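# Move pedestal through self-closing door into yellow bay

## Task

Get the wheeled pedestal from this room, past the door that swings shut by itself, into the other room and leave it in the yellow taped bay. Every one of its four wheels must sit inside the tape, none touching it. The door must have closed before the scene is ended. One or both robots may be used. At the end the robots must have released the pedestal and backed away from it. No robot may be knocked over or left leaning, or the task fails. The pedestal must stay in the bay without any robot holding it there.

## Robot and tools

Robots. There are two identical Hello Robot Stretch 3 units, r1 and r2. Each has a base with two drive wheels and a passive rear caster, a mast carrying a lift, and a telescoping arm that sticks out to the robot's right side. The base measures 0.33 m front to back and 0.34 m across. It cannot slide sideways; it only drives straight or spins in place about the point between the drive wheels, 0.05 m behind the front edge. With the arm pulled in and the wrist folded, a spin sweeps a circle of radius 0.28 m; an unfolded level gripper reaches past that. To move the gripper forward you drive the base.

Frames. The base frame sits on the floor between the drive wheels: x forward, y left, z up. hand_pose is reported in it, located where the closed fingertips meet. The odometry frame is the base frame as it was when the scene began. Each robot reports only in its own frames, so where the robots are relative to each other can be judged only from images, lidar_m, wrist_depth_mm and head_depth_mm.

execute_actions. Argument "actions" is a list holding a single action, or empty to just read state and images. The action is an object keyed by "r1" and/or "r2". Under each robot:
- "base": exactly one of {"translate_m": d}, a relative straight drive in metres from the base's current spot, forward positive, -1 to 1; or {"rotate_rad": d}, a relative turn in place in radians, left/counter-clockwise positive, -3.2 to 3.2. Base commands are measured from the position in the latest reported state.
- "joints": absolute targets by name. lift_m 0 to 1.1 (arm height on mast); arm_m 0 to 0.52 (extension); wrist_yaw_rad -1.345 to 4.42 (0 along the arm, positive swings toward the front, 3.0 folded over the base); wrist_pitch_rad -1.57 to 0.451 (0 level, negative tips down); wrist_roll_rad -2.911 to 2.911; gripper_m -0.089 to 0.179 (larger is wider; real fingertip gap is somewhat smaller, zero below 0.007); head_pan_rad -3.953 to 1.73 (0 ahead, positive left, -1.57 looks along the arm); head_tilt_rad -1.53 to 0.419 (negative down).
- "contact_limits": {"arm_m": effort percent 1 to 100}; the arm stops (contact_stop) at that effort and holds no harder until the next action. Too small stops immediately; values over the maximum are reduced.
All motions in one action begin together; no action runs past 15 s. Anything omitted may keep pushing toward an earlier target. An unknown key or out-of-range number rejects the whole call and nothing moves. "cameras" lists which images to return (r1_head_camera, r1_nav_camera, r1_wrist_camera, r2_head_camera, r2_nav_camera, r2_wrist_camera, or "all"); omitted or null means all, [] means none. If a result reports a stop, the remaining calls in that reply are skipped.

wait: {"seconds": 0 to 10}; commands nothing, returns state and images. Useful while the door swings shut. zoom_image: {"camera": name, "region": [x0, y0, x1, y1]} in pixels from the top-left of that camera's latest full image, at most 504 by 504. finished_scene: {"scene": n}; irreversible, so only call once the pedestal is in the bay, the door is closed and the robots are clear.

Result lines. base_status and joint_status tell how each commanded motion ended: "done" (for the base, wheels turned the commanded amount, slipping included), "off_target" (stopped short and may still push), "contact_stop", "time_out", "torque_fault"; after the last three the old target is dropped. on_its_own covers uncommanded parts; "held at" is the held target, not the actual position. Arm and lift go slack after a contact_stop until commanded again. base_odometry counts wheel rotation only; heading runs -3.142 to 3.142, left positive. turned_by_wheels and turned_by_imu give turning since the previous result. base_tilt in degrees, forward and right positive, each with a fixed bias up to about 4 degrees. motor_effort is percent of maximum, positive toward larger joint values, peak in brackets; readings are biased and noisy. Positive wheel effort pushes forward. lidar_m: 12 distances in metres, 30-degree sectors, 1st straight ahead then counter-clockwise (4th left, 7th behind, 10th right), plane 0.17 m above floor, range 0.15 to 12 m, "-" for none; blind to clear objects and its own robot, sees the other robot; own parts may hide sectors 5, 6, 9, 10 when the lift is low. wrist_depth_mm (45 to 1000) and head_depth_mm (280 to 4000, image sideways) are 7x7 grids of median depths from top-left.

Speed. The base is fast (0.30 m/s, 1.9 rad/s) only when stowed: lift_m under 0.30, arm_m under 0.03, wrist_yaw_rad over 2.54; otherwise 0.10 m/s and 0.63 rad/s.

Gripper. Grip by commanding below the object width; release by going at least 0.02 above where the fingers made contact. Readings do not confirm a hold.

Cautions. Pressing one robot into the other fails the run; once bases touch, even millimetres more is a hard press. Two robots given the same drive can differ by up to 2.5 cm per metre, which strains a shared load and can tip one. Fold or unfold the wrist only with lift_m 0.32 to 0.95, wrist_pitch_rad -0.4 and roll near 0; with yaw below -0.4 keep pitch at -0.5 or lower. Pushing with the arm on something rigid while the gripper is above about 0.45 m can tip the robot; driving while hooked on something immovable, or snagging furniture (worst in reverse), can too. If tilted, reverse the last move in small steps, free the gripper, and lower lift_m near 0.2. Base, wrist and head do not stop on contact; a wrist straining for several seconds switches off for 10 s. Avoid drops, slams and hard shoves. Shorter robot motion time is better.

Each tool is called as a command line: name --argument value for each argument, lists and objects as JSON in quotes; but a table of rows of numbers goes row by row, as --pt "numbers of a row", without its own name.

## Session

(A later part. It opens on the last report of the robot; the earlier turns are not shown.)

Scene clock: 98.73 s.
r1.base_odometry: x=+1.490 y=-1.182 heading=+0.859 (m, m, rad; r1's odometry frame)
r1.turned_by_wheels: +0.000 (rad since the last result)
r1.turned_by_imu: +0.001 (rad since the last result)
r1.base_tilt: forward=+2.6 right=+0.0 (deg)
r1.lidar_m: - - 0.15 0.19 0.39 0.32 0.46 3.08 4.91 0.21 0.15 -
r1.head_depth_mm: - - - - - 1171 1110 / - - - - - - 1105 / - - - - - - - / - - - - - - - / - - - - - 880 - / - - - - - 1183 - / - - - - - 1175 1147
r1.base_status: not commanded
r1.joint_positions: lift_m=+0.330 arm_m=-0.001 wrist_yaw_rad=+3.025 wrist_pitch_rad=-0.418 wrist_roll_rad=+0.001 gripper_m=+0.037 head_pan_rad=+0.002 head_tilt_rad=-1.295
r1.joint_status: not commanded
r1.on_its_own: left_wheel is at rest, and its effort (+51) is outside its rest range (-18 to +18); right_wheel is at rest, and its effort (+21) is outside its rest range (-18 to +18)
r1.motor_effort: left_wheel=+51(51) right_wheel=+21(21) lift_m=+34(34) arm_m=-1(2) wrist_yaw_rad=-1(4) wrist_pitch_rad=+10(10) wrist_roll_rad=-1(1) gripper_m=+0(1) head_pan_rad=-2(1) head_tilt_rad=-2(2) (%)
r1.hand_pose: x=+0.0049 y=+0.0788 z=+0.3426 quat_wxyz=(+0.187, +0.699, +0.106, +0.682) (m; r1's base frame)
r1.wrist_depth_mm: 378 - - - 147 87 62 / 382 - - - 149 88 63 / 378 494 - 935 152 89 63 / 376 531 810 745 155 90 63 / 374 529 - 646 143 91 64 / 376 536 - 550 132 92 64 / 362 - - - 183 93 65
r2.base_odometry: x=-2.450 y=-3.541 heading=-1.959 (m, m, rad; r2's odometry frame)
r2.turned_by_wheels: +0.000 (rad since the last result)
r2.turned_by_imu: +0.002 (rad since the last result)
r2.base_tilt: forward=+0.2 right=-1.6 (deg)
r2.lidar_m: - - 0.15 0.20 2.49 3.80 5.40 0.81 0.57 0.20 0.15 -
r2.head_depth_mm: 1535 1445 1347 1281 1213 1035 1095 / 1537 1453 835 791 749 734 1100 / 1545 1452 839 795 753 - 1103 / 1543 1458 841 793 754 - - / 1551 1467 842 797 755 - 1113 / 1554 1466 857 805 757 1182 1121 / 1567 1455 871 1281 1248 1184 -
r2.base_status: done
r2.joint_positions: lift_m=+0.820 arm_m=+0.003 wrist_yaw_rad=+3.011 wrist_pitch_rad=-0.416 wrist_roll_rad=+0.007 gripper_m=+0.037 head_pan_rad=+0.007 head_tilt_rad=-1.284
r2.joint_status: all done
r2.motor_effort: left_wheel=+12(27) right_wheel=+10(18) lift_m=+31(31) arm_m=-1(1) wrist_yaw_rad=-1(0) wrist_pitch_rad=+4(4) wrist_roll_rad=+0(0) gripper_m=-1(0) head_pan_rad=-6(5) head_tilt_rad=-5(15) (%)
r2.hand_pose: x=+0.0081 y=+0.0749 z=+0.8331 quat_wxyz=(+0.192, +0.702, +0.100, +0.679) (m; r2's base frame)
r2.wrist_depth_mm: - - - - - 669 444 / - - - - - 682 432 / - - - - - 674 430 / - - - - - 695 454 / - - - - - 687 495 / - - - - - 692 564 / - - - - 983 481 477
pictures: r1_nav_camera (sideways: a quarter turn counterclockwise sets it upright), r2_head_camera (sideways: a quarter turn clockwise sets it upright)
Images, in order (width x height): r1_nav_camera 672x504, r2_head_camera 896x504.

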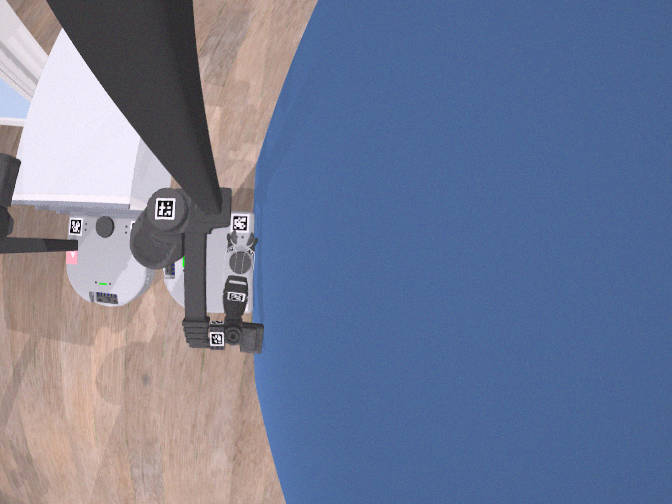

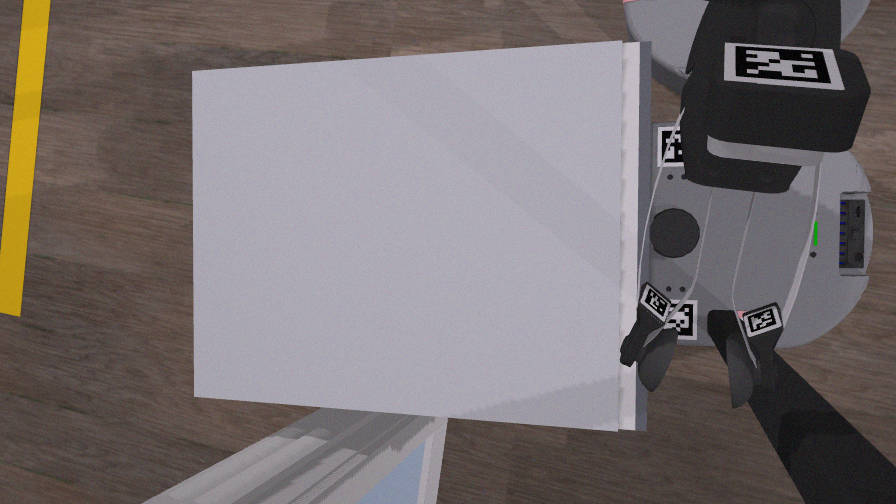

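execute_actions --actions '[{"r2":{"base":{"translate_m":0.12}}}]' --cameras '[]'

execute_actions --actions '[{"r2":{"base":{"rotate_rad":-0.06}}}]' --cameras '[]'

execute_actions --actions '[{"r2":{"base":{"translate_m":0.2},"joints":{"head_tilt_rad":-1.0}}}]' --cameras '["r1_nav_camera","r2_head_camera","r2_nav_camera"]'

Scene clock: 101.27 s.
r1.base_odometry: x=+1.490 y=-1.182 heading=+0.859 (m, m, rad; r1's odometry frame)
r1.turned_by_wheels: +0.000 (rad since the last result)
r1.turned_by_imu: +0.001 (rad since the last result)
r1.base_tilt: forward=+2.6 right=+0.0 (deg)
r1.lidar_m: - - 0.15 0.19 0.40 0.39 0.62 3.11 4.91 0.21 0.15 -
r1.head_depth_mm: - - - - - 1174 1114 / - - - - - - 1106 / - - - - - - - / - - - - - - - / - - - - - 879 - / - - - - - 1183 - / - - - - - 1180 1147
r1.base_status: not commanded
r1.joint_positions: lift_m=+0.330 arm_m=-0.001 wrist_yaw_rad=+3.025 wrist_pitch_rad=-0.418 wrist_roll_rad=+0.001 gripper_m=+0.037 head_pan_rad=+0.002 head_tilt_rad=-1.295
r1.joint_status: not commanded
r1.on_its_own: left_wheel is at rest, and its effort (+51) is outside its rest range (-18 to +18); right_wheel is at rest, and its effort (+20) is outside its rest range (-18 to +18)
r1.motor_effort: left_wheel=+51(51) right_wheel=+20(21) lift_m=+34(34) arm_m=-1(2) wrist_yaw_rad=-2(3) wrist_pitch_rad=+10(10) wrist_roll_rad=-1(1) gripper_m=+0(0) head_pan_rad=-1(2) head_tilt_rad=-2(2) (%)
r1.hand_pose: x=+0.0049 y=+0.0788 z=+0.3426 quat_wxyz=(+0.187, +0.699, +0.106, +0.682) (m; r1's base frame)
r1.wrist_depth_mm: 381 - - - 147 87 62 / 379 - - - 149 88 63 / 379 505 - 926 152 89 63 / 377 538 802 744 155 90 64 / 392 534 - 653 143 91 64 / 416 535 - 549 132 92 64 / 406 - - - 183 93 65
r2.base_odometry: x=-2.496 y=-3.652 heading=-1.959 (m, m, rad; r2's odometry frame)
r2.turned_by_wheels: +0.000 (rad since the last result)
r2.turned_by_imu: +0.002 (rad since the last result)
r2.base_tilt: forward=+0.2 right=-1.5 (deg)
r2.lidar_m: - - 0.15 0.20 2.47 3.77 5.52 0.80 0.50 0.20 0.15 -
r2.head_depth_mm: 1531 1439 1360 1284 1207 1176 963 / 1537 1460 833 791 751 734 1096 / 1549 1456 839 792 753 - 1105 / 1550 1456 840 795 754 - - / 1560 1461 843 797 756 - 1114 / 1564 1465 860 805 759 1183 1114 / 1565 1466 876 913 1248 1185 -
r2.base_status: done
r2.joint_positions: lift_m=+0.820 arm_m=+0.003 wrist_yaw_rad=+3.011 wrist_pitch_rad=-0.416 wrist_roll_rad=+0.007 gripper_m=+0.037 head_pan_rad=+0.007 head_tilt_rad=-1.285
r2.joint_status: not commanded
r2.motor_effort: left_wheel=+14(23) right_wheel=+8(20) lift_m=+31(31) arm_m=-1(1) wrist_yaw_rad=+0(1) wrist_pitch_rad=+4(5) wrist_roll_rad=+0(0) gripper_m=+0(0) head_pan_rad=-5(5) head_tilt_rad=-5(5) (%)
r2.hand_pose: x=+0.0081 y=+0.0749 z=+0.8331 quat_wxyz=(+0.192, +0.702, +0.100, +0.679) (m; r2's base frame)
r2.wrist_depth_mm: - - - - 939 459 334 / - - - - 960 459 357 / - - - - 976 434 387 / - - - - 994 442 430 / - - - - 871 482 - / - - - - - 551 - / - - - - 787 477 476
pictures: none
No camera images: the call's "cameras" was empty. Leave "cameras" out to get every camera's image.

Scene clock: 102.50 s.
r1.base_odometry: x=+1.490 y=-1.182 heading=+0.859 (m, m, rad; r1's odometry frame)
r1.turned_by_wheels: +0.000 (rad since the last result)
r1.turned_by_imu: +0.000 (rad since the last result)
r1.base_tilt: forward=+2.6 right=+0.1 (deg)
r1.lidar_m: - - 0.15 0.19 0.40 0.39 0.63 3.08 4.91 0.21 0.15 -
r1.head_depth_mm: - - - - - 1174 1112 / - - - - - - 1103 / - - - - - - - / - - - - - - - / - - - - - 878 - / - - - - - 1175 - / - - - - - 1177 1144
r1.base_status: not commanded
r1.joint_positions: lift_m=+0.330 arm_m=-0.001 wrist_yaw_rad=+3.025 wrist_pitch_rad=-0.418 wrist_roll_rad=+0.001 gripper_m=+0.037 head_pan_rad=+0.002 head_tilt_rad=-1.295
r1.joint_status: not commanded
r1.on_its_own: left_wheel is at rest, and its effort (+51) is outside its rest range (-18 to +18); right_wheel is at rest, and its effort (+21) is outside its rest range (-18 to +18)
r1.motor_effort: left_wheel=+51(51) right_wheel=+21(22) lift_m=+34(34) arm_m=-2(1) wrist_yaw_rad=-3(2) wrist_pitch_rad=+10(9) wrist_roll_rad=-1(1) gripper_m=+0(0) head_pan_rad=-1(2) head_tilt_rad=-2(2) (%)
r1.hand_pose: x=+0.0049 y=+0.0788 z=+0.3426 quat_wxyz=(+0.187, +0.699, +0.106, +0.682) (m; r1's base frame)
r1.wrist_depth_mm: 379 - - - 147 87 62 / 377 - - - 149 88 63 / 377 495 - 942 152 89 63 / 378 533 813 747 154 90 63 / 395 533 - 650 143 91 64 / 424 533 - 555 132 92 64 / 408 - - - 183 93 65
r2.base_odometry: x=-2.495 y=-3.652 heading=-2.018 (m, m, rad; r2's odometry frame)
r2.turned_by_wheels: -0.059 (rad since the last result)
r2.turned_by_imu: -0.057 (rad since the last result)
r2.base_tilt: forward=+0.2 right=-1.5 (deg)
r2.lidar_m: - - 0.15 0.19 2.42 3.52 5.52 0.85 0.50 0.40 0.15 -
r2.head_depth_mm: 1535 1443 1360 1289 1217 1184 972 / 1536 1424 835 790 750 - 1097 / 1549 885 837 795 751 - 1102 / 1543 891 838 794 755 - - / 1559 897 843 797 756 - 1113 / 1559 1467 844 799 757 1181 1113 / 1564 1478 1386 944 1246 1187 -
r2.base_status: rotate_rad off_target (by the wheels' count: -0.0592 of -0.0600)
r2.joint_positions: lift_m=+0.820 arm_m=+0.003 wrist_yaw_rad=+3.011 wrist_pitch_rad=-0.416 wrist_roll_rad=+0.007 gripper_m=+0.037 head_pan_rad=+0.007 head_tilt_rad=-1.285
r2.joint_status: not commanded
r2.on_its_own: left_wheel is at rest, and its effort (+22) is outside its rest range (-18 to +18)
r2.motor_effort: left_wheel=+22(39) right_wheel=-2(3) lift_m=+31(31) arm_m=-1(1) wrist_yaw_rad=+0(1) wrist_pitch_rad=+5(5) wrist_roll_rad=+0(0) gripper_m=+0(0) head_pan_rad=-6(5) head_tilt_rad=-5(4) (%)
r2.hand_pose: x=+0.0081 y=+0.0749 z=+0.8331 quat_wxyz=(+0.192, +0.702, +0.100, +0.679) (m; r2's base frame)
r2.wrist_depth_mm: - - - - 760 389 344 / - - - - 789 393 376 / - - - - 804 428 422 / - - - - 847 456 - / - - - - 770 498 - / - - - - - 564 - / - - - - 476 478 474
pictures: none
No camera images: the call's "cameras" was empty. Leave "cameras" out to get every camera's image.

Scene clock: 105.43 s.
r1.base_odometry: x=+1.490 y=-1.182 heading=+0.859 (m, m, rad; r1's odometry frame)
r1.turned_by_wheels: +0.000 (rad since the last result)
r1.turned_by_imu: +0.001 (rad since the last result)
r1.base_tilt: forward=+2.6 right=+0.1 (deg)
r1.lidar_m: - - 0.15 0.19 0.57 0.59 2.79 3.09 4.91 0.21 0.15 -
r1.head_depth_mm: - - - - - 1173 1112 / - - - - - - 1108 / - - - - - - - / - - - - - - - / - - - - - 875 - / - - - - - 1182 - / - - - - - 1167 1142
r1.base_status: not commanded
r1.joint_positions: lift_m=+0.330 arm_m=-0.001 wrist_yaw_rad=+3.025 wrist_pitch_rad=-0.418 wrist_roll_rad=+0.001 gripper_m=+0.037 head_pan_rad=+0.002 head_tilt_rad=-1.295
r1.joint_status: not commanded
r1.on_its_own: left_wheel is at rest, and its effort (+51) is outside its rest range (-18 to +18); right_wheel is at rest, and its effort (+20) is outside its rest range (-18 to +18)
r1.motor_effort: left_wheel=+51(51) right_wheel=+20(20) lift_m=+34(34) arm_m=-2(2) wrist_yaw_rad=-2(1) wrist_pitch_rad=+10(10) wrist_roll_rad=-1(1) gripper_m=+0(0) head_pan_rad=-1(1) head_tilt_rad=-2(1) (%)
r1.hand_pose: x=+0.0049 y=+0.0788 z=+0.3426 quat_wxyz=(+0.187, +0.699, +0.106, +0.682) (m; r1's base frame)
r1.wrist_depth_mm: 431 - - - 147 87 62 / 463 - - - 150 88 63 / 510 520 - 945 152 89 63 / 507 549 810 747 155 90 63 / 432 586 - 653 143 91 64 / 428 543 - 550 132 92 64 / 426 - - - 183 93 65
r2.base_odometry: x=-2.582 y=-3.832 heading=-2.018 (m, m, rad; r2's odometry frame)
r2.turned_by_wheels: +0.000 (rad since the last result)
r2.turned_by_imu: +0.001 (rad since the last result)
r2.base_tilt: forward=+0.2 right=-1.5 (deg)
r2.lidar_m: - - 0.15 0.20 2.39 3.48 5.67 0.82 0.46 0.20 0.15 -
r2.head_depth_mm: 2286 1933 1671 1480 1320 1188 1062 / 2276 1928 1674 928 819 739 677 / 2276 1935 1685 914 818 740 678 / 2280 1929 1689 913 820 744 678 / 2296 1951 1701 918 823 744 680 / 2314 1941 1703 946 823 745 682 / 2327 1959 1704 1504 1343 1218 776
r2.base_status: done
r2.joint_positions: lift_m=+0.820 arm_m=+0.003 wrist_yaw_rad=+3.011 wrist_pitch_rad=-0.416 wrist_roll_rad=+0.007 gripper_m=+0.037 head_pan_rad=+0.006 head_tilt_rad=-1.001
r2.joint_status: all done
r2.motor_effort: left_wheel=+5(40) right_wheel=+17(28) lift_m=+31(31) arm_m=-1(1) wrist_yaw_rad=-1(0) wrist_pitch_rad=+5(5) wrist_roll_rad=+0(0) gripper_m=+0(1) head_pan_rad=-5(5) head_tilt_rad=+0(17) (%)
r2.hand_pose: x=+0.0081 y=+0.0749 z=+0.8331 quat_wxyz=(+0.192, +0.702, +0.100, +0.679) (m; r2's base frame)
r2.wrist_depth_mm: - - - - 319 - - / - - - - 346 - - / - - - - 381 - - / - - - - 427 - - / - - - - 473 - - / - - - - - - - / - - - 989 483 482 473
pictures: r1_nav_camera (sideways: a quarter turn counterclockwise sets it upright), r2_head_camera (sideways: a quarter turn clockwise sets it upright), r2_nav_camera (sideways: a quarter turn counterclockwise sets it upright)
Images, in order (width x height): r1_nav_camera 672x504, r2_head_camera 896x504, r2_nav_camera 672x504.

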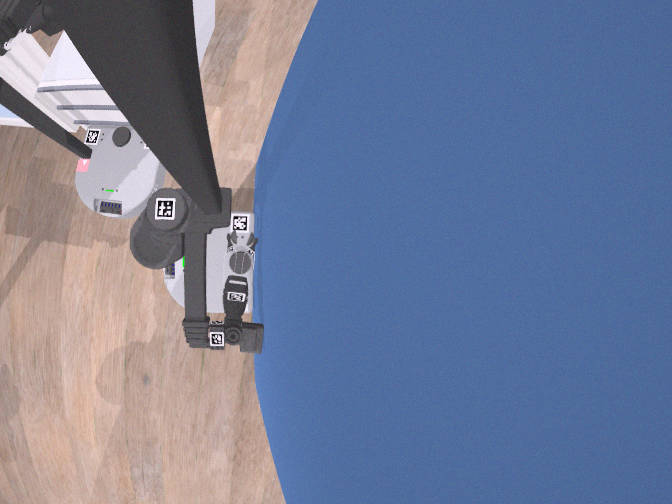

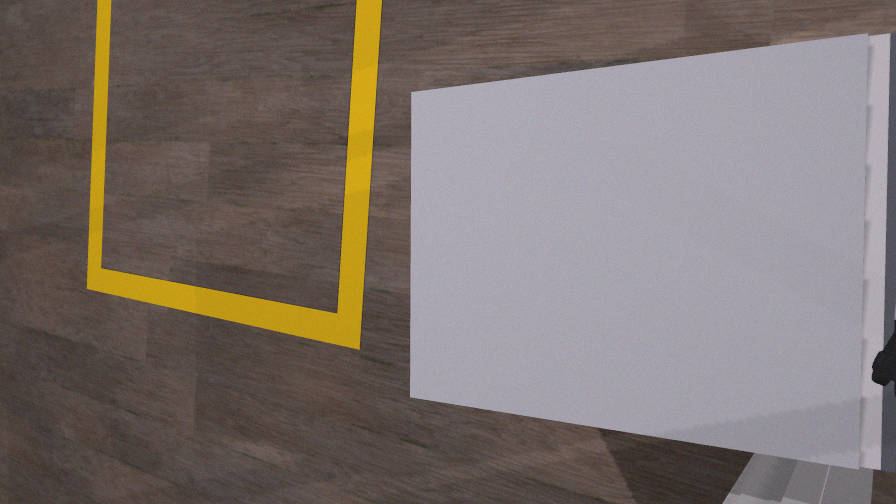

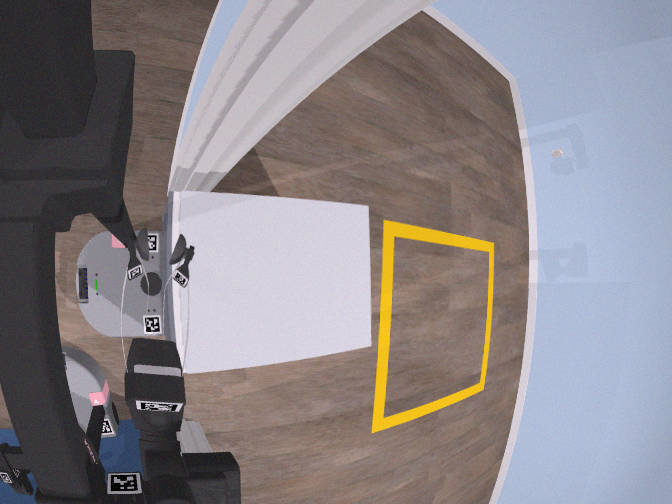

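execute_actions --actions '[{"r2":{"base":{"rotate_rad":-0.12}}}]' --cameras '[]'

execute_actions --actions '[{"r2":{"base":{"translate_m":0.12}}}]' --cameras '[]'

execute_actions --actions '[{"r2":{"base":{"rotate_rad":-0.12}}}]' --cameras '[]'

execute_actions --actions '[{"r2":{"base":{"translate_m":0.45},"joints":{"head_tilt_rad":-0.85}}}]' --cameras '["r2_head_camera","r2_nav_camera"]'

Scene clock: 107.50 s.
r1.base_odometry: x=+1.490 y=-1.182 heading=+0.859 (m, m, rad; r1's odometry frame)
r1.turned_by_wheels: +0.000 (rad since the last result)
r1.turned_by_imu: +0.001 (rad since the last result)
r1.base_tilt: forward=+2.6 right=+0.1 (deg)
r1.lidar_m: - - 0.15 0.20 0.59 0.59 2.79 3.09 4.91 0.21 0.15 -
r1.head_depth_mm: - - - - - 1174 1108 / - - - - - - 1108 / - - - - - - - / - - - - - - - / - - - - - 878 - / - - - - - 1182 - / - - - - - 1175 1151
r1.base_status: not commanded
r1.joint_positions: lift_m=+0.330 arm_m=-0.001 wrist_yaw_rad=+3.025 wrist_pitch_rad=-0.418 wrist_roll_rad=+0.001 gripper_m=+0.037 head_pan_rad=+0.002 head_tilt_rad=-1.295
r1.joint_status: not commanded
r1.on_its_own: left_wheel is at rest, and its effort (+51) is outside its rest range (-18 to +18); right_wheel is at rest, and its effort (+21) is outside its rest range (-18 to +18)
r1.motor_effort: left_wheel=+51(51) right_wheel=+21(21) lift_m=+34(34) arm_m=-2(2) wrist_yaw_rad=-3(3) wrist_pitch_rad=+10(9) wrist_roll_rad=-1(1) gripper_m=+0(0) head_pan_rad=-1(0) head_tilt_rad=-2(2) (%)
r1.hand_pose: x=+0.0049 y=+0.0788 z=+0.3426 quat_wxyz=(+0.187, +0.699, +0.106, +0.682) (m; r1's base frame)
r1.wrist_depth_mm: 431 - - - 147 87 62 / 478 - - - 150 88 63 / 530 531 - 951 152 89 63 / 507 568 801 746 155 90 63 / 444 578 - 648 143 91 64 / 447 549 - 545 132 92 64 / 449 - - - 182 93 65
r2.base_odometry: x=-2.582 y=-3.832 heading=-2.138 (m, m, rad; r2's odometry frame)
r2.turned_by_wheels: -0.119 (rad since the last result)
r2.turned_by_imu: -0.114 (rad since the last result)
r2.base_tilt: forward=+0.2 right=-1.5 (deg)
r2.lidar_m: - - 0.15 0.19 2.32 3.10 5.70 0.96 0.46 0.51 0.15 -
r2.head_depth_mm: 2263 1927 1670 1484 1326 1198 1087 / 2267 1924 1679 1465 843 742 685 / 2267 1941 1686 913 820 740 687 / 2286 1936 1686 916 821 743 687 / 2297 1949 1697 920 821 745 679 / 2311 1966 1693 922 824 746 680 / 2338 1963 1685 1503 1330 1172 699
r2.base_status: rotate_rad off_target (by the wheels' count: -0.1191 of -0.1200)
r2.joint_positions: lift_m=+0.820 arm_m=+0.003 wrist_yaw_rad=+3.011 wrist_pitch_rad=-0.416 wrist_roll_rad=+0.007 gripper_m=+0.037 head_pan_rad=+0.006 head_tilt_rad=-1.001
r2.joint_status: not commanded
r2.on_its_own: left_wheel is at rest, and its effort (+25) is outside its rest range (-18 to +18)
r2.motor_effort: left_wheel=+25(42) right_wheel=-2(10) lift_m=+31(31) arm_m=-1(1) wrist_yaw_rad=+0(0) wrist_pitch_rad=+5(5) wrist_roll_rad=+0(0) gripper_m=+0(0) head_pan_rad=-4(5) head_tilt_rad=+0(0) (%)
r2.hand_pose: x=+0.0081 y=+0.0749 z=+0.8331 quat_wxyz=(+0.192, +0.702, +0.100, +0.679) (m; r2's base frame)
r2.wrist_depth_mm: - - - 332 338 - - / - - - 365 370 - - / - - - 399 409 - - / - - - 441 456 - - / - - - 485 - - - / - - - 547 - - - / - - - 657 482 474 475
pictures: none
No camera images: the call's "cameras" was empty. Leave "cameras" out to get every camera's image.

Scene clock: 109.90 s.
r1.base_odometry: x=+1.490 y=-1.182 heading=+0.859 (m, m, rad; r1's odometry frame)
r1.turned_by_wheels: +0.000 (rad since the last result)
r1.turned_by_imu: +0.001 (rad since the last result)
r1.base_tilt: forward=+2.6 right=+0.0 (deg)
r1.lidar_m: - - 0.15 0.20 0.66 0.75 2.79 3.11 4.92 0.21 0.15 -
r1.head_depth_mm: - - - - - 1168 1102 / - - - - - - 1100 / - - - - - - - / - - - - - - - / - - - - - 879 - / - - - - - 1181 - / - - - - - 1176 1136
r1.base_status: not commanded
r1.joint_positions: lift_m=+0.330 arm_m=-0.001 wrist_yaw_rad=+3.025 wrist_pitch_rad=-0.418 wrist_roll_rad=+0.001 gripper_m=+0.037 head_pan_rad=+0.002 head_tilt_rad=-1.295
r1.joint_status: not commanded
r1.on_its_own: left_wheel is at rest, and its effort (+51) is outside its rest range (-18 to +18); right_wheel is at rest, and its effort (+20) is outside its rest range (-18 to +18)
r1.motor_effort: left_wheel=+51(51) right_wheel=+20(21) lift_m=+34(34) arm_m=-2(2) wrist_yaw_rad=-2(3) wrist_pitch_rad=+10(10) wrist_roll_rad=-1(1) gripper_m=+0(0) head_pan_rad=+0(1) head_tilt_rad=-2(1) (%)
r1.hand_pose: x=+0.0049 y=+0.0788 z=+0.3426 quat_wxyz=(+0.187, +0.699, +0.106, +0.682) (m; r1's base frame)
r1.wrist_depth_mm: 520 - - - 147 87 62 / 587 - - - 149 88 63 / 613 620 - 937 152 89 63 / 511 564 803 745 155 90 63 / 451 585 - 651 143 91 64 / 478 545 - 549 132 92 64 / 472 - - - 183 93 65
r2.base_odometry: x=-2.646 y=-3.933 heading=-2.137 (m, m, rad; r2's odometry frame)
r2.turned_by_wheels: +0.000 (rad since the last result)
r2.turned_by_imu: +0.001 (rad since the last result)
r2.base_tilt: forward=+0.2 right=-1.5 (deg)
r2.lidar_m: - - 0.15 0.20 0.33 3.08 5.82 0.91 0.52 0.51 0.15 -
r2.head_depth_mm: 2266 1936 1677 1472 1328 1204 1098 / 2276 1936 1686 1413 829 738 677 / 2275 1923 1682 915 820 741 678 / 2304 1952 1685 917 820 743 679 / 2298 1933 1710 918 822 745 680 / 2298 1938 1692 921 825 744 682 / 2334 1964 1697 1499 1342 1174 690
r2.base_status: done
r2.joint_positions: lift_m=+0.820 arm_m=+0.003 wrist_yaw_rad=+3.011 wrist_pitch_rad=-0.416 wrist_roll_rad=+0.007 gripper_m=+0.037 head_pan_rad=+0.006 head_tilt_rad=-1.001
r2.joint_status: not commanded
r2.motor_effort: left_wheel=+11(42) right_wheel=+10(16) lift_m=+31(31) arm_m=-1(1) wrist_yaw_rad=-1(0) wrist_pitch_rad=+5(5) wrist_roll_rad=+0(0) gripper_m=+0(1) head_pan_rad=-5(5) head_tilt_rad=+0(0) (%)
r2.hand_pose: x=+0.0081 y=+0.0749 z=+0.8331 quat_wxyz=(+0.192, +0.702, +0.100, +0.679) (m; r2's base frame)
r2.wrist_depth_mm: - - 310 337 - - - / - - 335 366 - - - / - - 365 396 - - - / - - 404 439 - - - / - - 444 494 - - - / - - - 555 - - - / - - - 594 482 478 471
pictures: none
No camera images: the call's "cameras" was empty. Leave "cameras" out to get every camera's image.

Scene clock: 111.10 s.
r1.base_odometry: x=+1.490 y=-1.182 heading=+0.859 (m, m, rad; r1's odometry frame)
r1.turned_by_wheels: +0.000 (rad since the last result)
r1.turned_by_imu: +0.000 (rad since the last result)
r1.base_tilt: forward=+2.7 right=+0.0 (deg)
r1.lidar_m: - - 0.15 0.19 0.66 0.76 2.78 3.10 4.92 0.21 0.15 -
r1.head_depth_mm: - - - - - 1164 1109 / - - - - - - 1102 / - - - - - - - / - - - - - - - / - - - - - 878 - / - - - - - 1179 - / - - - - - 1179 1145
r1.base_status: not commanded
r1.joint_positions: lift_m=+0.330 arm_m=-0.001 wrist_yaw_rad=+3.025 wrist_pitch_rad=-0.418 wrist_roll_rad=+0.001 gripper_m=+0.037 head_pan_rad=+0.002 head_tilt_rad=-1.295
r1.joint_status: not commanded
r1.on_its_own: left_wheel is at rest, and its effort (+51) is outside its rest range (-18 to +18); right_wheel is at rest, and its effort (+21) is outside its rest range (-18 to +18)
r1.motor_effort: left_wheel=+51(51) right_wheel=+21(22) lift_m=+35(34) arm_m=-2(2) wrist_yaw_rad=-2(1) wrist_pitch_rad=+9(9) wrist_roll_rad=-1(1) gripper_m=+0(0) head_pan_rad=-2(2) head_tilt_rad=-2(1) (%)
r1.hand_pose: x=+0.0049 y=+0.0788 z=+0.3426 quat_wxyz=(+0.187, +0.699, +0.106, +0.682) (m; r1's base frame)
r1.wrist_depth_mm: 542 - - - 147 87 62 / 606 - - - 150 88 63 / 634 627 - 951 152 89 63 / 503 566 789 744 155 90 63 / 464 600 - 646 143 91 64 / 491 546 - 546 132 92 64 / 474 - - - 183 93 65
r2.base_odometry: x=-2.646 y=-3.933 heading=-2.257 (m, m, rad; r2's odometry frame)
r2.turned_by_wheels: -0.119 (rad since the last result)
r2.turned_by_imu: -0.114 (rad since the last result)
r2.base_tilt: forward=+0.2 right=-1.5 (deg)
r2.lidar_m: - - 0.15 0.19 0.31 2.81 5.64 1.13 0.52 0.52 0.15 -
r2.head_depth_mm: 2282 1921 1669 1489 1330 1200 1101 / 2275 1938 1680 1484 1305 762 694 / 2281 1925 1681 913 819 742 685 / 2276 1924 1686 913 822 743 687 / 2296 1939 1701 917 819 743 682 / 2312 1945 1695 920 822 744 681 / 2326 1962 1702 1477 849 757 682
r2.base_status: rotate_rad off_target (by the wheels' count: -0.1191 of -0.1200)
r2.joint_positions: lift_m=+0.820 arm_m=+0.003 wrist_yaw_rad=+3.011 wrist_pitch_rad=-0.416 wrist_roll_rad=+0.007 gripper_m=+0.037 head_pan_rad=+0.006 head_tilt_rad=-1.001
r2.joint_status: not commanded
r2.on_its_own: left_wheel is at rest, and its effort (+25) is outside its rest range (-18 to +18)
r2.motor_effort: left_wheel=+25(42) right_wheel=-2(6) lift_m=+31(31) arm_m=-1(1) wrist_yaw_rad=+0(1) wrist_pitch_rad=+4(4) wrist_roll_rad=+0(0) gripper_m=+0(1) head_pan_rad=-5(5) head_tilt_rad=+0(0) (%)
r2.hand_pose: x=+0.0081 y=+0.0749 z=+0.8331 quat_wxyz=(+0.192, +0.702, +0.100, +0.679) (m; r2's base frame)
r2.wrist_depth_mm: - - 308 - - - - / - - 334 - - - - / - - 361 - - - - / - - 397 - - - - / - - 432 - - - - / - - - - - - 557 / - - - 610 481 481 474
pictures: none
No camera images: the call's "cameras" was empty. Leave "cameras" out to get every camera's image.

Scene clock: 116.53 s.
r1.base_odometry: x=+1.490 y=-1.182 heading=+0.859 (m, m, rad; r1's odometry frame)
r1.turned_by_wheels: +0.000 (rad since the last result)
r1.turned_by_imu: +0.001 (rad since the last result)
r1.base_tilt: forward=+2.6 right=+0.0 (deg)
r1.lidar_m: - - 0.15 0.19 0.97 0.93 2.79 3.08 4.91 0.21 0.15 -
r1.head_depth_mm: - - - - - 1170 1110 / - - - - - - 1104 / - - - - - - - / - - - - - - - / - - - - - 880 - / - - - - - 1185 - / - - - - - 1174 1139
r1.base_status: not commanded
r1.joint_positions: lift_m=+0.330 arm_m=-0.001 wrist_yaw_rad=+3.025 wrist_pitch_rad=-0.418 wrist_roll_rad=+0.001 gripper_m=+0.037 head_pan_rad=+0.002 head_tilt_rad=-1.295
r1.joint_status: not commanded
r1.on_its_own: left_wheel is at rest, and its effort (+51) is outside its rest range (-18 to +18); right_wheel is at rest, and its effort (+20) is outside its rest range (-18 to +18)
r1.motor_effort: left_wheel=+51(51) right_wheel=+20(21) lift_m=+34(34) arm_m=-2(2) wrist_yaw_rad=-2(1) wrist_pitch_rad=+9(10) wrist_roll_rad=-1(1) gripper_m=+0(0) head_pan_rad=-1(1) head_tilt_rad=-1(1) (%)
r1.hand_pose: x=+0.0049 y=+0.0788 z=+0.3426 quat_wxyz=(+0.187, +0.699, +0.106, +0.682) (m; r1's base frame)
r1.wrist_depth_mm: - - 989 - 147 87 62 / - - 995 - 150 88 63 / 991 826 984 927 152 89 63 / 775 784 802 738 155 90 64 / 637 650 - 645 143 91 64 / 540 548 - 550 132 92 64 / 471 - - - 183 93 65
r2.base_odometry: x=-2.931 y=-4.282 heading=-2.256 (m, m, rad; r2's odometry frame)
r2.turned_by_wheels: +0.000 (rad since the last result)
r2.turned_by_imu: +0.004 (rad since the last result)
r2.base_tilt: forward=+0.2 right=-1.6 (deg)
r2.lidar_m: - - 0.15 0.20 0.67 0.55 5.83 0.78 0.62 1.00 2.45 -
r2.head_depth_mm: 2271 2429 1983 1671 1431 1268 1130 / 2263 2407 1981 1667 1444 1244 1079 / 2222 2392 1968 1673 884 779 696 / 2184 2363 1993 1671 892 782 697 / 2157 2364 1996 1672 893 784 700 / 2145 2354 1991 1679 891 784 699 / 2123 2304 1991 1688 1399 788 701
r2.base_status: done
r2.joint_positions: lift_m=+0.820 arm_m=+0.003 wrist_yaw_rad=+3.011 wrist_pitch_rad=-0.416 wrist_roll_rad=+0.007 gripper_m=+0.037 head_pan_rad=+0.006 head_tilt_rad=-0.852
r2.joint_status: all done
r2.motor_effort: left_wheel=+11(44) right_wheel=+6(14) lift_m=+31(31) arm_m=-1(1) wrist_yaw_rad=+0(1) wrist_pitch_rad=+4(5) wrist_roll_rad=+0(0) gripper_m=+0(0) head_pan_rad=-4(5) head_tilt_rad=+1(9) (%)
r2.hand_pose: x=+0.0081 y=+0.0749 z=+0.8331 quat_wxyz=(+0.192, +0.702, +0.100, +0.679) (m; r2's base frame)
r2.wrist_depth_mm: 763 - - - - - - / 737 - - - - - - / 687 997 - - - - - / 654 998 - - - - - / 639 963 - - - - - / 599 987 - - - - 543 / 566 932 - 1000 489 478 470
pictures: r2_head_camera (sideways: a quarter turn clockwise sets it upright), r2_nav_camera (sideways: a quarter turn counterclockwise sets it upright)
Images, in order (width x height): r2_head_camera 896x504, r2_nav_camera 672x504.

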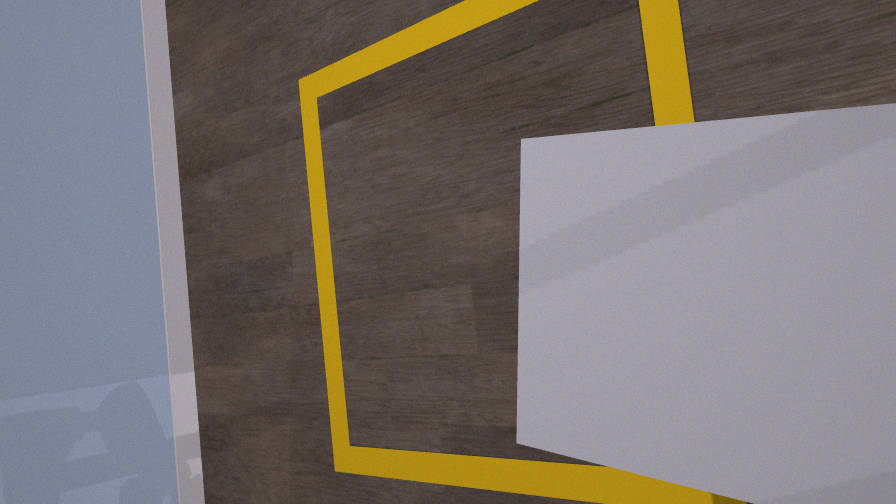

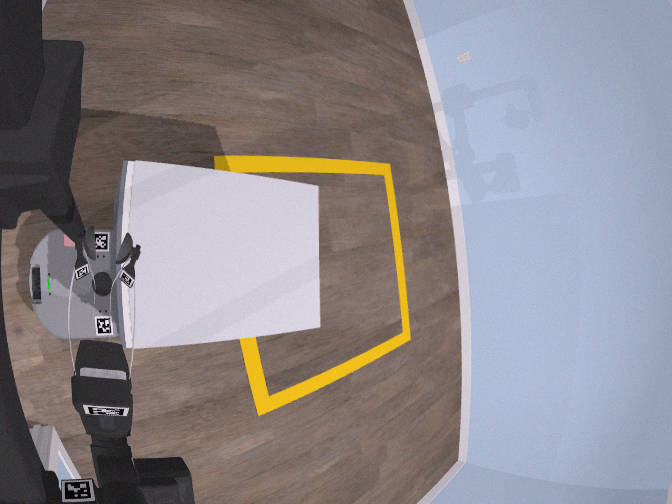

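execute_actions --actions '[{"r2":{"base":{"translate_m":0.5},"joints":{"head_tilt_rad":-1.0}},"r1":{"base":{"translate_m":-0.2}}}]' --cameras '["r2_head_camera","r1_nav_camera"]'

Scene clock: 123.13 s.
r1.base_odometry: x=+1.359 y=-1.334 heading=+0.859 (m, m, rad; r1's odometry frame)
r1.turned_by_wheels: +0.000 (rad since the last result)
r1.turned_by_imu: +0.000 (rad since the last result)
r1.base_tilt: forward=+2.6 right=+0.0 (deg)
r1.lidar_m: - 0.15 0.25 1.39 0.78 0.77 2.60 2.87 4.54 0.20 0.15 -
r1.head_depth_mm: - - - - 402 1159 1106 / - - - - 454 - 1105 / - - - 305 556 - - / - - - 324 721 - - / - - - 352 1023 1205 - / - - - 373 1214 1186 - / - - - 409 1229 1185 1146
r1.base_status: done
r1.joint_positions: lift_m=+0.330 arm_m=-0.001 wrist_yaw_rad=+3.021 wrist_pitch_rad=-0.418 wrist_roll_rad=+0.001 gripper_m=+0.037 head_pan_rad=+0.002 head_tilt_rad=-1.295
r1.joint_status: not commanded
r1.motor_effort: left_wheel=-1(39) right_wheel=+13(20) lift_m=+34(34) arm_m=-1(2) wrist_yaw_rad=+2(2) wrist_pitch_rad=+10(10) wrist_roll_rad=-1(1) gripper_m=+0(0) head_pan_rad=-1(1) head_tilt_rad=-1(1) (%)
r1.hand_pose: x=+0.0058 y=+0.0788 z=+0.3426 quat_wxyz=(+0.189, +0.699, +0.105, +0.682) (m; r1's base frame)
r1.wrist_depth_mm: - - - - - 341 180 / - - - - - 316 173 / 985 - - - - 292 166 / 737 783 812 806 800 275 160 / 634 646 - 669 635 260 154 / 544 544 - 555 448 244 149 / 472 - - - 474 229 144
r2.base_odometry: x=-3.247 y=-4.669 heading=-2.256 (m, m, rad; r2's odometry frame)
r2.turned_by_wheels: +0.001 (rad since the last result)
r2.turned_by_imu: +0.005 (rad since the last result)
r2.base_tilt: forward=+0.2 right=-1.5 (deg)
r2.lidar_m: - - 0.15 0.20 1.49 0.99 1.28 0.97 1.11 2.24 2.37 -
r2.head_depth_mm: 1929 1957 1698 1494 1332 1209 1103 / 1904 1971 1702 1499 1314 1177 702 / 1877 1976 1707 928 824 742 679 / 1855 1969 1709 927 826 745 679 / 1845 1974 1711 927 828 748 679 / 1811 1974 1717 927 829 748 682 / 1775 1961 1708 1511 855 750 683
r2.base_status: done
r2.joint_positions: lift_m=+0.820 arm_m=+0.003 wrist_yaw_rad=+3.011 wrist_pitch_rad=-0.416 wrist_roll_rad=+0.007 gripper_m=+0.037 head_pan_rad=+0.006 head_tilt_rad=-0.988
r2.joint_status: all done
r2.motor_effort: left_wheel=+18(22) right_wheel=+2(13) lift_m=+31(31) arm_m=-1(1) wrist_yaw_rad=+0(0) wrist_pitch_rad=+5(5) wrist_roll_rad=+0(0) gripper_m=+0(1) head_pan_rad=-5(5) head_tilt_rad=-5(15) (%)
r2.hand_pose: x=+0.0081 y=+0.0749 z=+0.8331 quat_wxyz=(+0.192, +0.702, +0.100, +0.679) (m; r2's base frame)
r2.wrist_depth_mm: - - - - - - - / - - - - - - - / - - - - - - - / - - - - - - - / - - - - - - - / - - - - - - 550 / - - - 991 481 477 473
pictures: r1_nav_camera (sideways: a quarter turn counterclockwise sets it upright), r2_head_camera (sideways: a quarter turn clockwise sets it upright)
Images, in order (width x height): r1_nav_camera 672x504, r2_head_camera 896x504.

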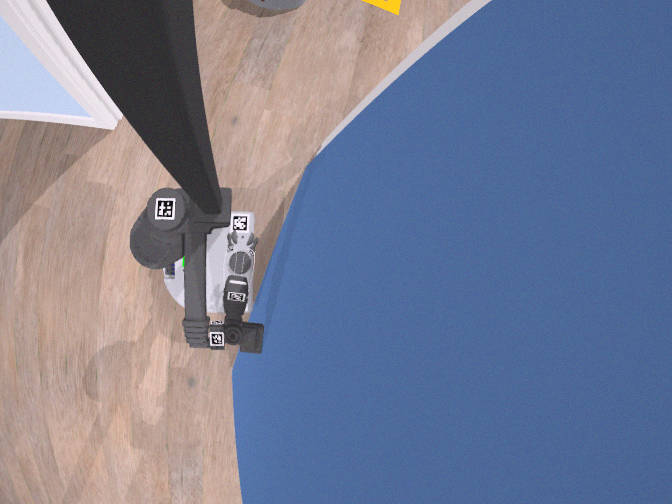

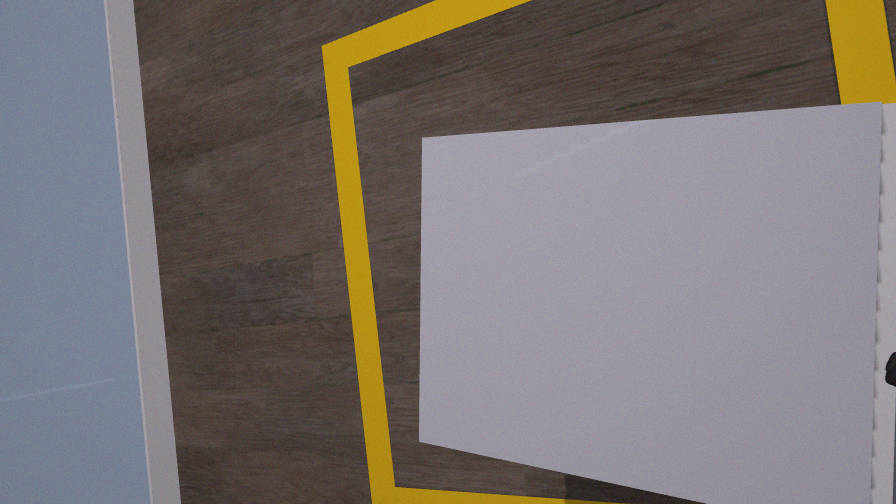

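execute_actions --actions '[{"r2":{"base":{"translate_m":0.25}},"r1":{"base":{"translate_m":-0.4}}}]'

Scene clock: 130.30 s.
r1.base_odometry: x=+1.098 y=-1.637 heading=+0.859 (m, m, rad; r1's odometry frame)
r1.turned_by_wheels: +0.000 (rad since the last result)
r1.turned_by_imu: +0.000 (rad since the last result)
r1.base_tilt: forward=+2.7 right=+0.0 (deg)
r1.lidar_m: 0.21 0.36 1.72 0.59 0.55 0.85 2.20 2.43 3.87 0.20 0.18 0.18
r1.head_depth_mm: - - 296 366 535 1172 1113 / - - 323 441 715 - 1103 / - 300 376 556 1074 - - / - 330 457 757 1231 - - / 304 387 582 1166 1235 1200 - / 337 474 801 1309 1239 1184 - / 400 608 1294 1312 1253 1181 1149
r1.base_status: done
r1.joint_positions: lift_m=+0.330 arm_m=-0.001 wrist_yaw_rad=+3.031 wrist_pitch_rad=-0.418 wrist_roll_rad=+0.001 gripper_m=+0.037 head_pan_rad=+0.002 head_tilt_rad=-1.295
r1.joint_status: not commanded
r1.motor_effort: left_wheel=+1(7) right_wheel=+7(10) lift_m=+34(34) arm_m=+0(1) wrist_yaw_rad=-6(6) wrist_pitch_rad=+9(10) wrist_roll_rad=-1(1) gripper_m=+0(0) head_pan_rad=-1(1) head_tilt_rad=-1(1) (%)
r1.hand_pose: x=+0.0036 y=+0.0791 z=+0.3426 quat_wxyz=(+0.185, +0.699, +0.108, +0.682) (m; r1's base frame)
r1.wrist_depth_mm: 516 - - - - - - / 567 567 - - - - - / 632 628 - - - - - / 689 683 813 812 823 842 802 / 641 644 - 664 677 686 660 / 540 548 - 556 584 578 554 / 471 - - - 486 493 475
r2.base_odometry: x=-3.405 y=-4.862 heading=-2.255 (m, m, rad; r2's odometry frame)
r2.turned_by_wheels: +0.001 (rad since the last result)
r2.turned_by_imu: +0.004 (rad since the last result)
r2.base_tilt: forward=+0.2 right=-1.5 (deg)
r2.lidar_m: - - 0.15 0.20 1.91 1.23 1.26 1.18 1.41 2.32 2.33 -
r2.head_depth_mm: 1681 1894 1698 1499 1335 1210 1103 / 1665 1887 1703 1503 1318 1179 695 / 1633 1874 1703 922 824 743 679 / 1614 1858 1715 926 824 745 681 / 1598 1867 1722 927 827 748 679 / 1576 1845 1716 926 829 748 681 / 1558 1822 1728 1518 856 749 683
r2.base_status: done
r2.joint_positions: lift_m=+0.820 arm_m=+0.003 wrist_yaw_rad=+3.011 wrist_pitch_rad=-0.416 wrist_roll_rad=+0.007 gripper_m=+0.037 head_pan_rad=+0.006 head_tilt_rad=-0.988
r2.joint_status: not commanded
r2.motor_effort: left_wheel=+17(25) right_wheel=+2(13) lift_m=+31(31) arm_m=-1(1) wrist_yaw_rad=+0(0) wrist_pitch_rad=+5(5) wrist_roll_rad=+0(0) gripper_m=+0(0) head_pan_rad=-4(5) head_tilt_rad=-4(4) (%)
r2.hand_pose: x=+0.0081 y=+0.0749 z=+0.8331 quat_wxyz=(+0.192, +0.702, +0.100, +0.679) (m; r2's base frame)
r2.wrist_depth_mm: - - - - - - - / - - - - - - - / - - - - - - - / - - - - - - - / - - - - - - - / - - - - - - 549 / - - - 999 486 476 480
pictures: r1_head_camera (sideways: a quarter turn clockwise sets it upright), r1_nav_camera (sideways: a quarter turn counterclockwise sets it upright), r1_wrist_camera, r2_head_camera (sideways: a quarter turn clockwise sets it upright), r2_nav_camera (sideways: a quarter turn counterclockwise sets it upright), r2_wrist_camera
Images, in order (width x height): r1_head_camera 896x504, r1_nav_camera 672x504, r1_wrist_camera 644x364, r2_head_camera 896x504, r2_nav_camera 672x504, r2_wrist_camera 644x364.

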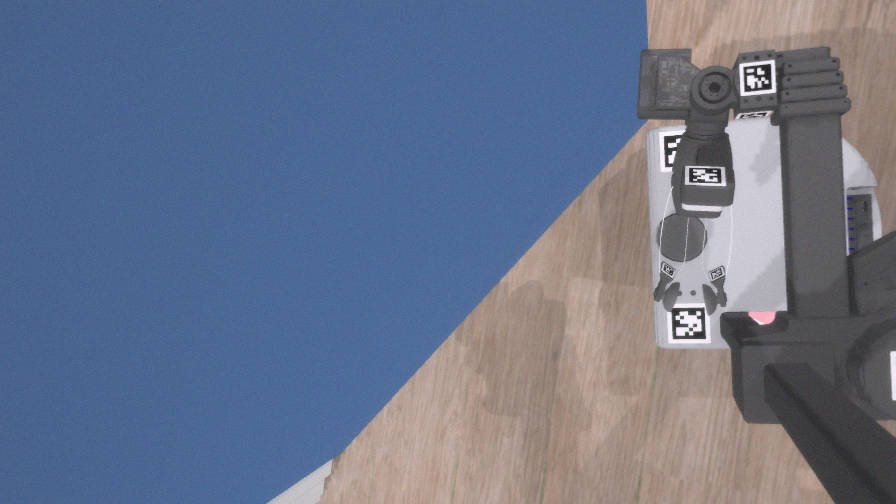

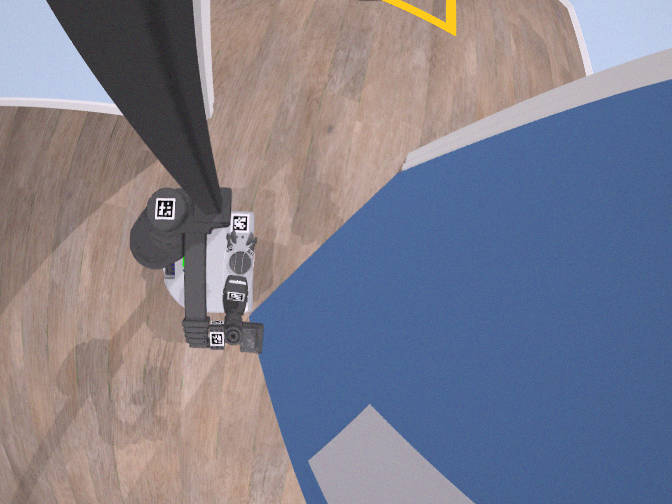

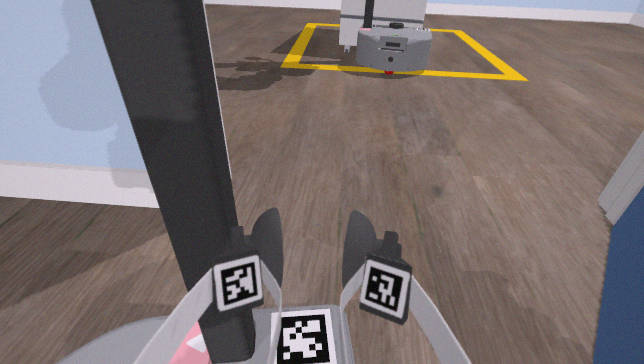

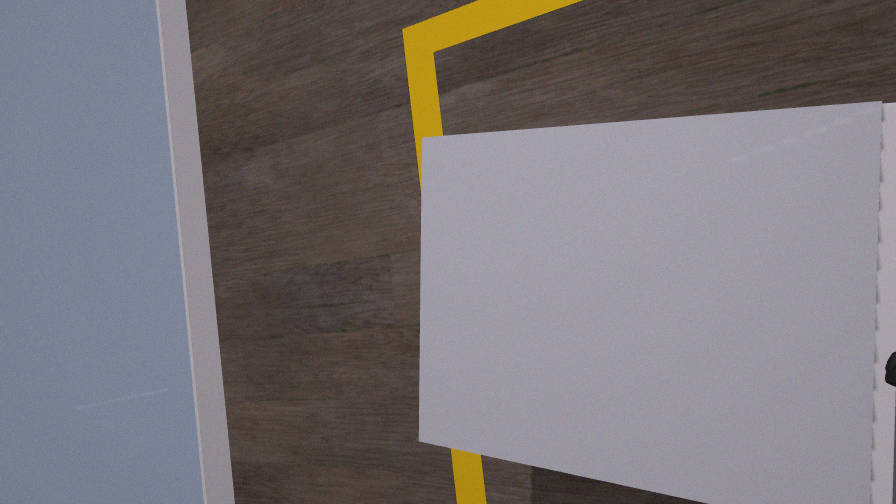

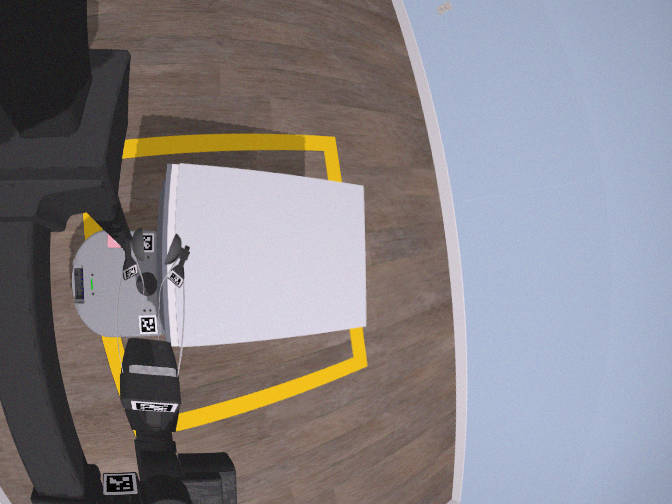

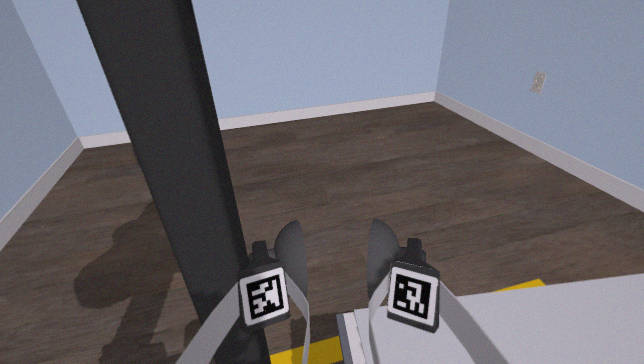

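execute_actions --actions '[{"r2":{"base":{"translate_m":-0.45}},"r1":{"base":{"translate_m":-0.5}}}]' --cameras '["r1_nav_camera","r1_wrist_camera","r2_head_camera","r2_nav_camera"]'

Scene clock: 136.80 s.
r1.base_odometry: x=+0.771 y=-2.015 heading=+0.859 (m, m, rad; r1's odometry frame)
r1.turned_by_wheels: +0.000 (rad since the last result)
r1.turned_by_imu: -0.005 (rad since the last result)
r1.base_tilt: forward=+2.7 right=+0.0 (deg)
r1.lidar_m: 1.37 0.70 0.57 0.57 0.63 0.99 1.71 1.89 2.97 5.22 3.76 3.06
r1.head_depth_mm: 1537 1446 1360 1301 1229 1173 1116 / 1550 1457 1378 1301 1237 - 1104 / 1549 1459 1374 1303 1236 - - / 1560 1464 1379 1300 1234 - - / 1565 1458 1379 1310 1240 1201 - / 1551 1464 1370 1313 1238 1190 - / 1307 1372 1367 1312 1250 1188 1143
r1.base_status: done
r1.joint_positions: lift_m=+0.330 arm_m=-0.001 wrist_yaw_rad=+3.023 wrist_pitch_rad=-0.418 wrist_roll_rad=+0.001 gripper_m=+0.037 head_pan_rad=+0.004 head_tilt_rad=-1.297
r1.joint_status: not commanded
r1.motor_effort: left_wheel=+0(27) right_wheel=+0(31) lift_m=+34(34) arm_m=+0(1) wrist_yaw_rad=-2(6) wrist_pitch_rad=+9(10) wrist_roll_rad=-1(1) gripper_m=+1(0) head_pan_rad=-2(8) head_tilt_rad=-1(6) (%)
r1.hand_pose: x=+0.0052 y=+0.0789 z=+0.3426 quat_wxyz=(+0.188, +0.699, +0.106, +0.682) (m; r1's base frame)
r1.wrist_depth_mm: 588 - 575 562 556 551 540 / 649 - 633 618 608 597 589 / 728 723 700 685 663 660 645 / 756 751 741 740 726 724 717 / 640 642 - 663 684 675 685 / 537 551 - 560 582 571 572 / 474 - - - 487 490 494
r2.base_odometry: x=-3.121 y=-4.514 heading=-2.255 (m, m, rad; r2's odometry frame)
r2.turned_by_wheels: +0.000 (rad since the last result)
r2.turned_by_imu: -0.001 (rad since the last result)
r2.base_tilt: forward=+0.2 right=-1.6 (deg)
r2.lidar_m: 0.50 0.51 2.60 2.37 1.16 0.81 0.77 0.78 0.86 1.74 2.40 2.33
r2.head_depth_mm: 2117 1967 1686 1492 1337 1204 1103 / 2100 1966 1699 1493 1342 1208 1104 / 2053 1959 1043 923 1130 1210 1107 / 2036 1974 1051 927 1133 1218 1108 / 2017 1970 1054 935 1141 1215 1110 / 1987 1982 1051 936 1207 1222 1114 / 1964 1981 1717 1485 1352 1226 1112
r2.base_status: done
r2.joint_positions: lift_m=+0.820 arm_m=+0.003 wrist_yaw_rad=+3.011 wrist_pitch_rad=-0.416 wrist_roll_rad=+0.007 gripper_m=+0.037 head_pan_rad=+0.006 head_tilt_rad=-0.988
r2.joint_status: not commanded
r2.motor_effort: left_wheel=+1(10) right_wheel=+0(4) lift_m=+31(31) arm_m=-1(1) wrist_yaw_rad=+1(0) wrist_pitch_rad=+5(5) wrist_roll_rad=+0(0) gripper_m=+0(0) head_pan_rad=-5(5) head_tilt_rad=-4(4) (%)
r2.hand_pose: x=+0.0081 y=+0.0749 z=+0.8331 quat_wxyz=(+0.192, +0.702, +0.100, +0.679) (m; r2's base frame)
r2.wrist_depth_mm: - - - - - - - / - - - - - - - / - - - - - - - / - - - - - - - / - - - - - - - / - - - - - - - / 970 - - - 997 - 569
pictures: r1_nav_camera (sideways: a quarter turn counterclockwise sets it upright), r1_wrist_camera, r2_head_camera (sideways: a quarter turn clockwise sets it upright), r2_nav_camera (sideways: a quarter turn counterclockwise sets it upright)
Images, in order (width x height): r1_nav_camera 672x504, r1_wrist_camera 644x364, r2_head_camera 896x504, r2_nav_camera 672x504.

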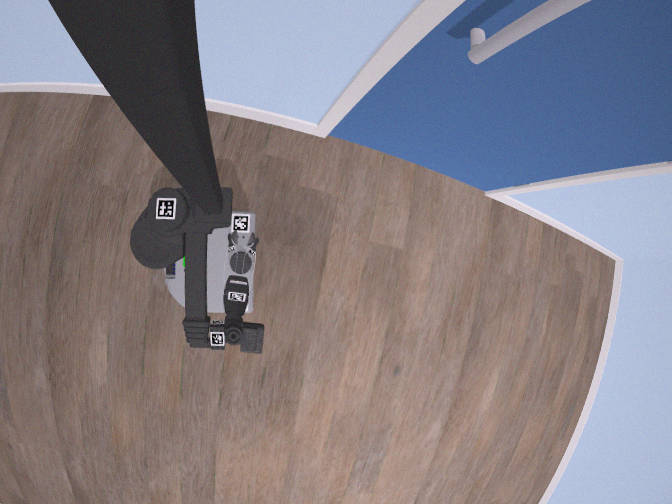

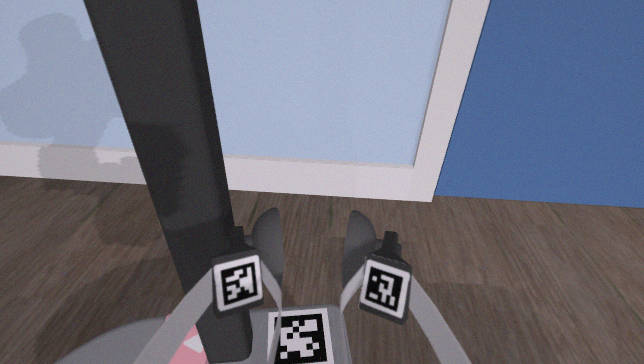

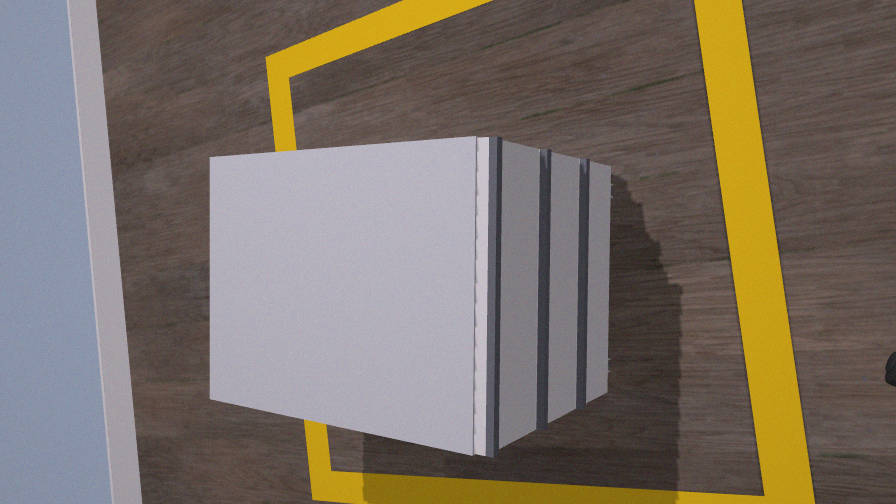

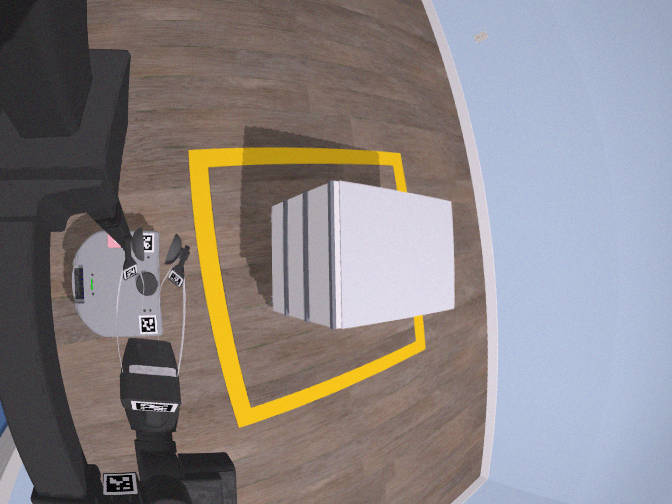

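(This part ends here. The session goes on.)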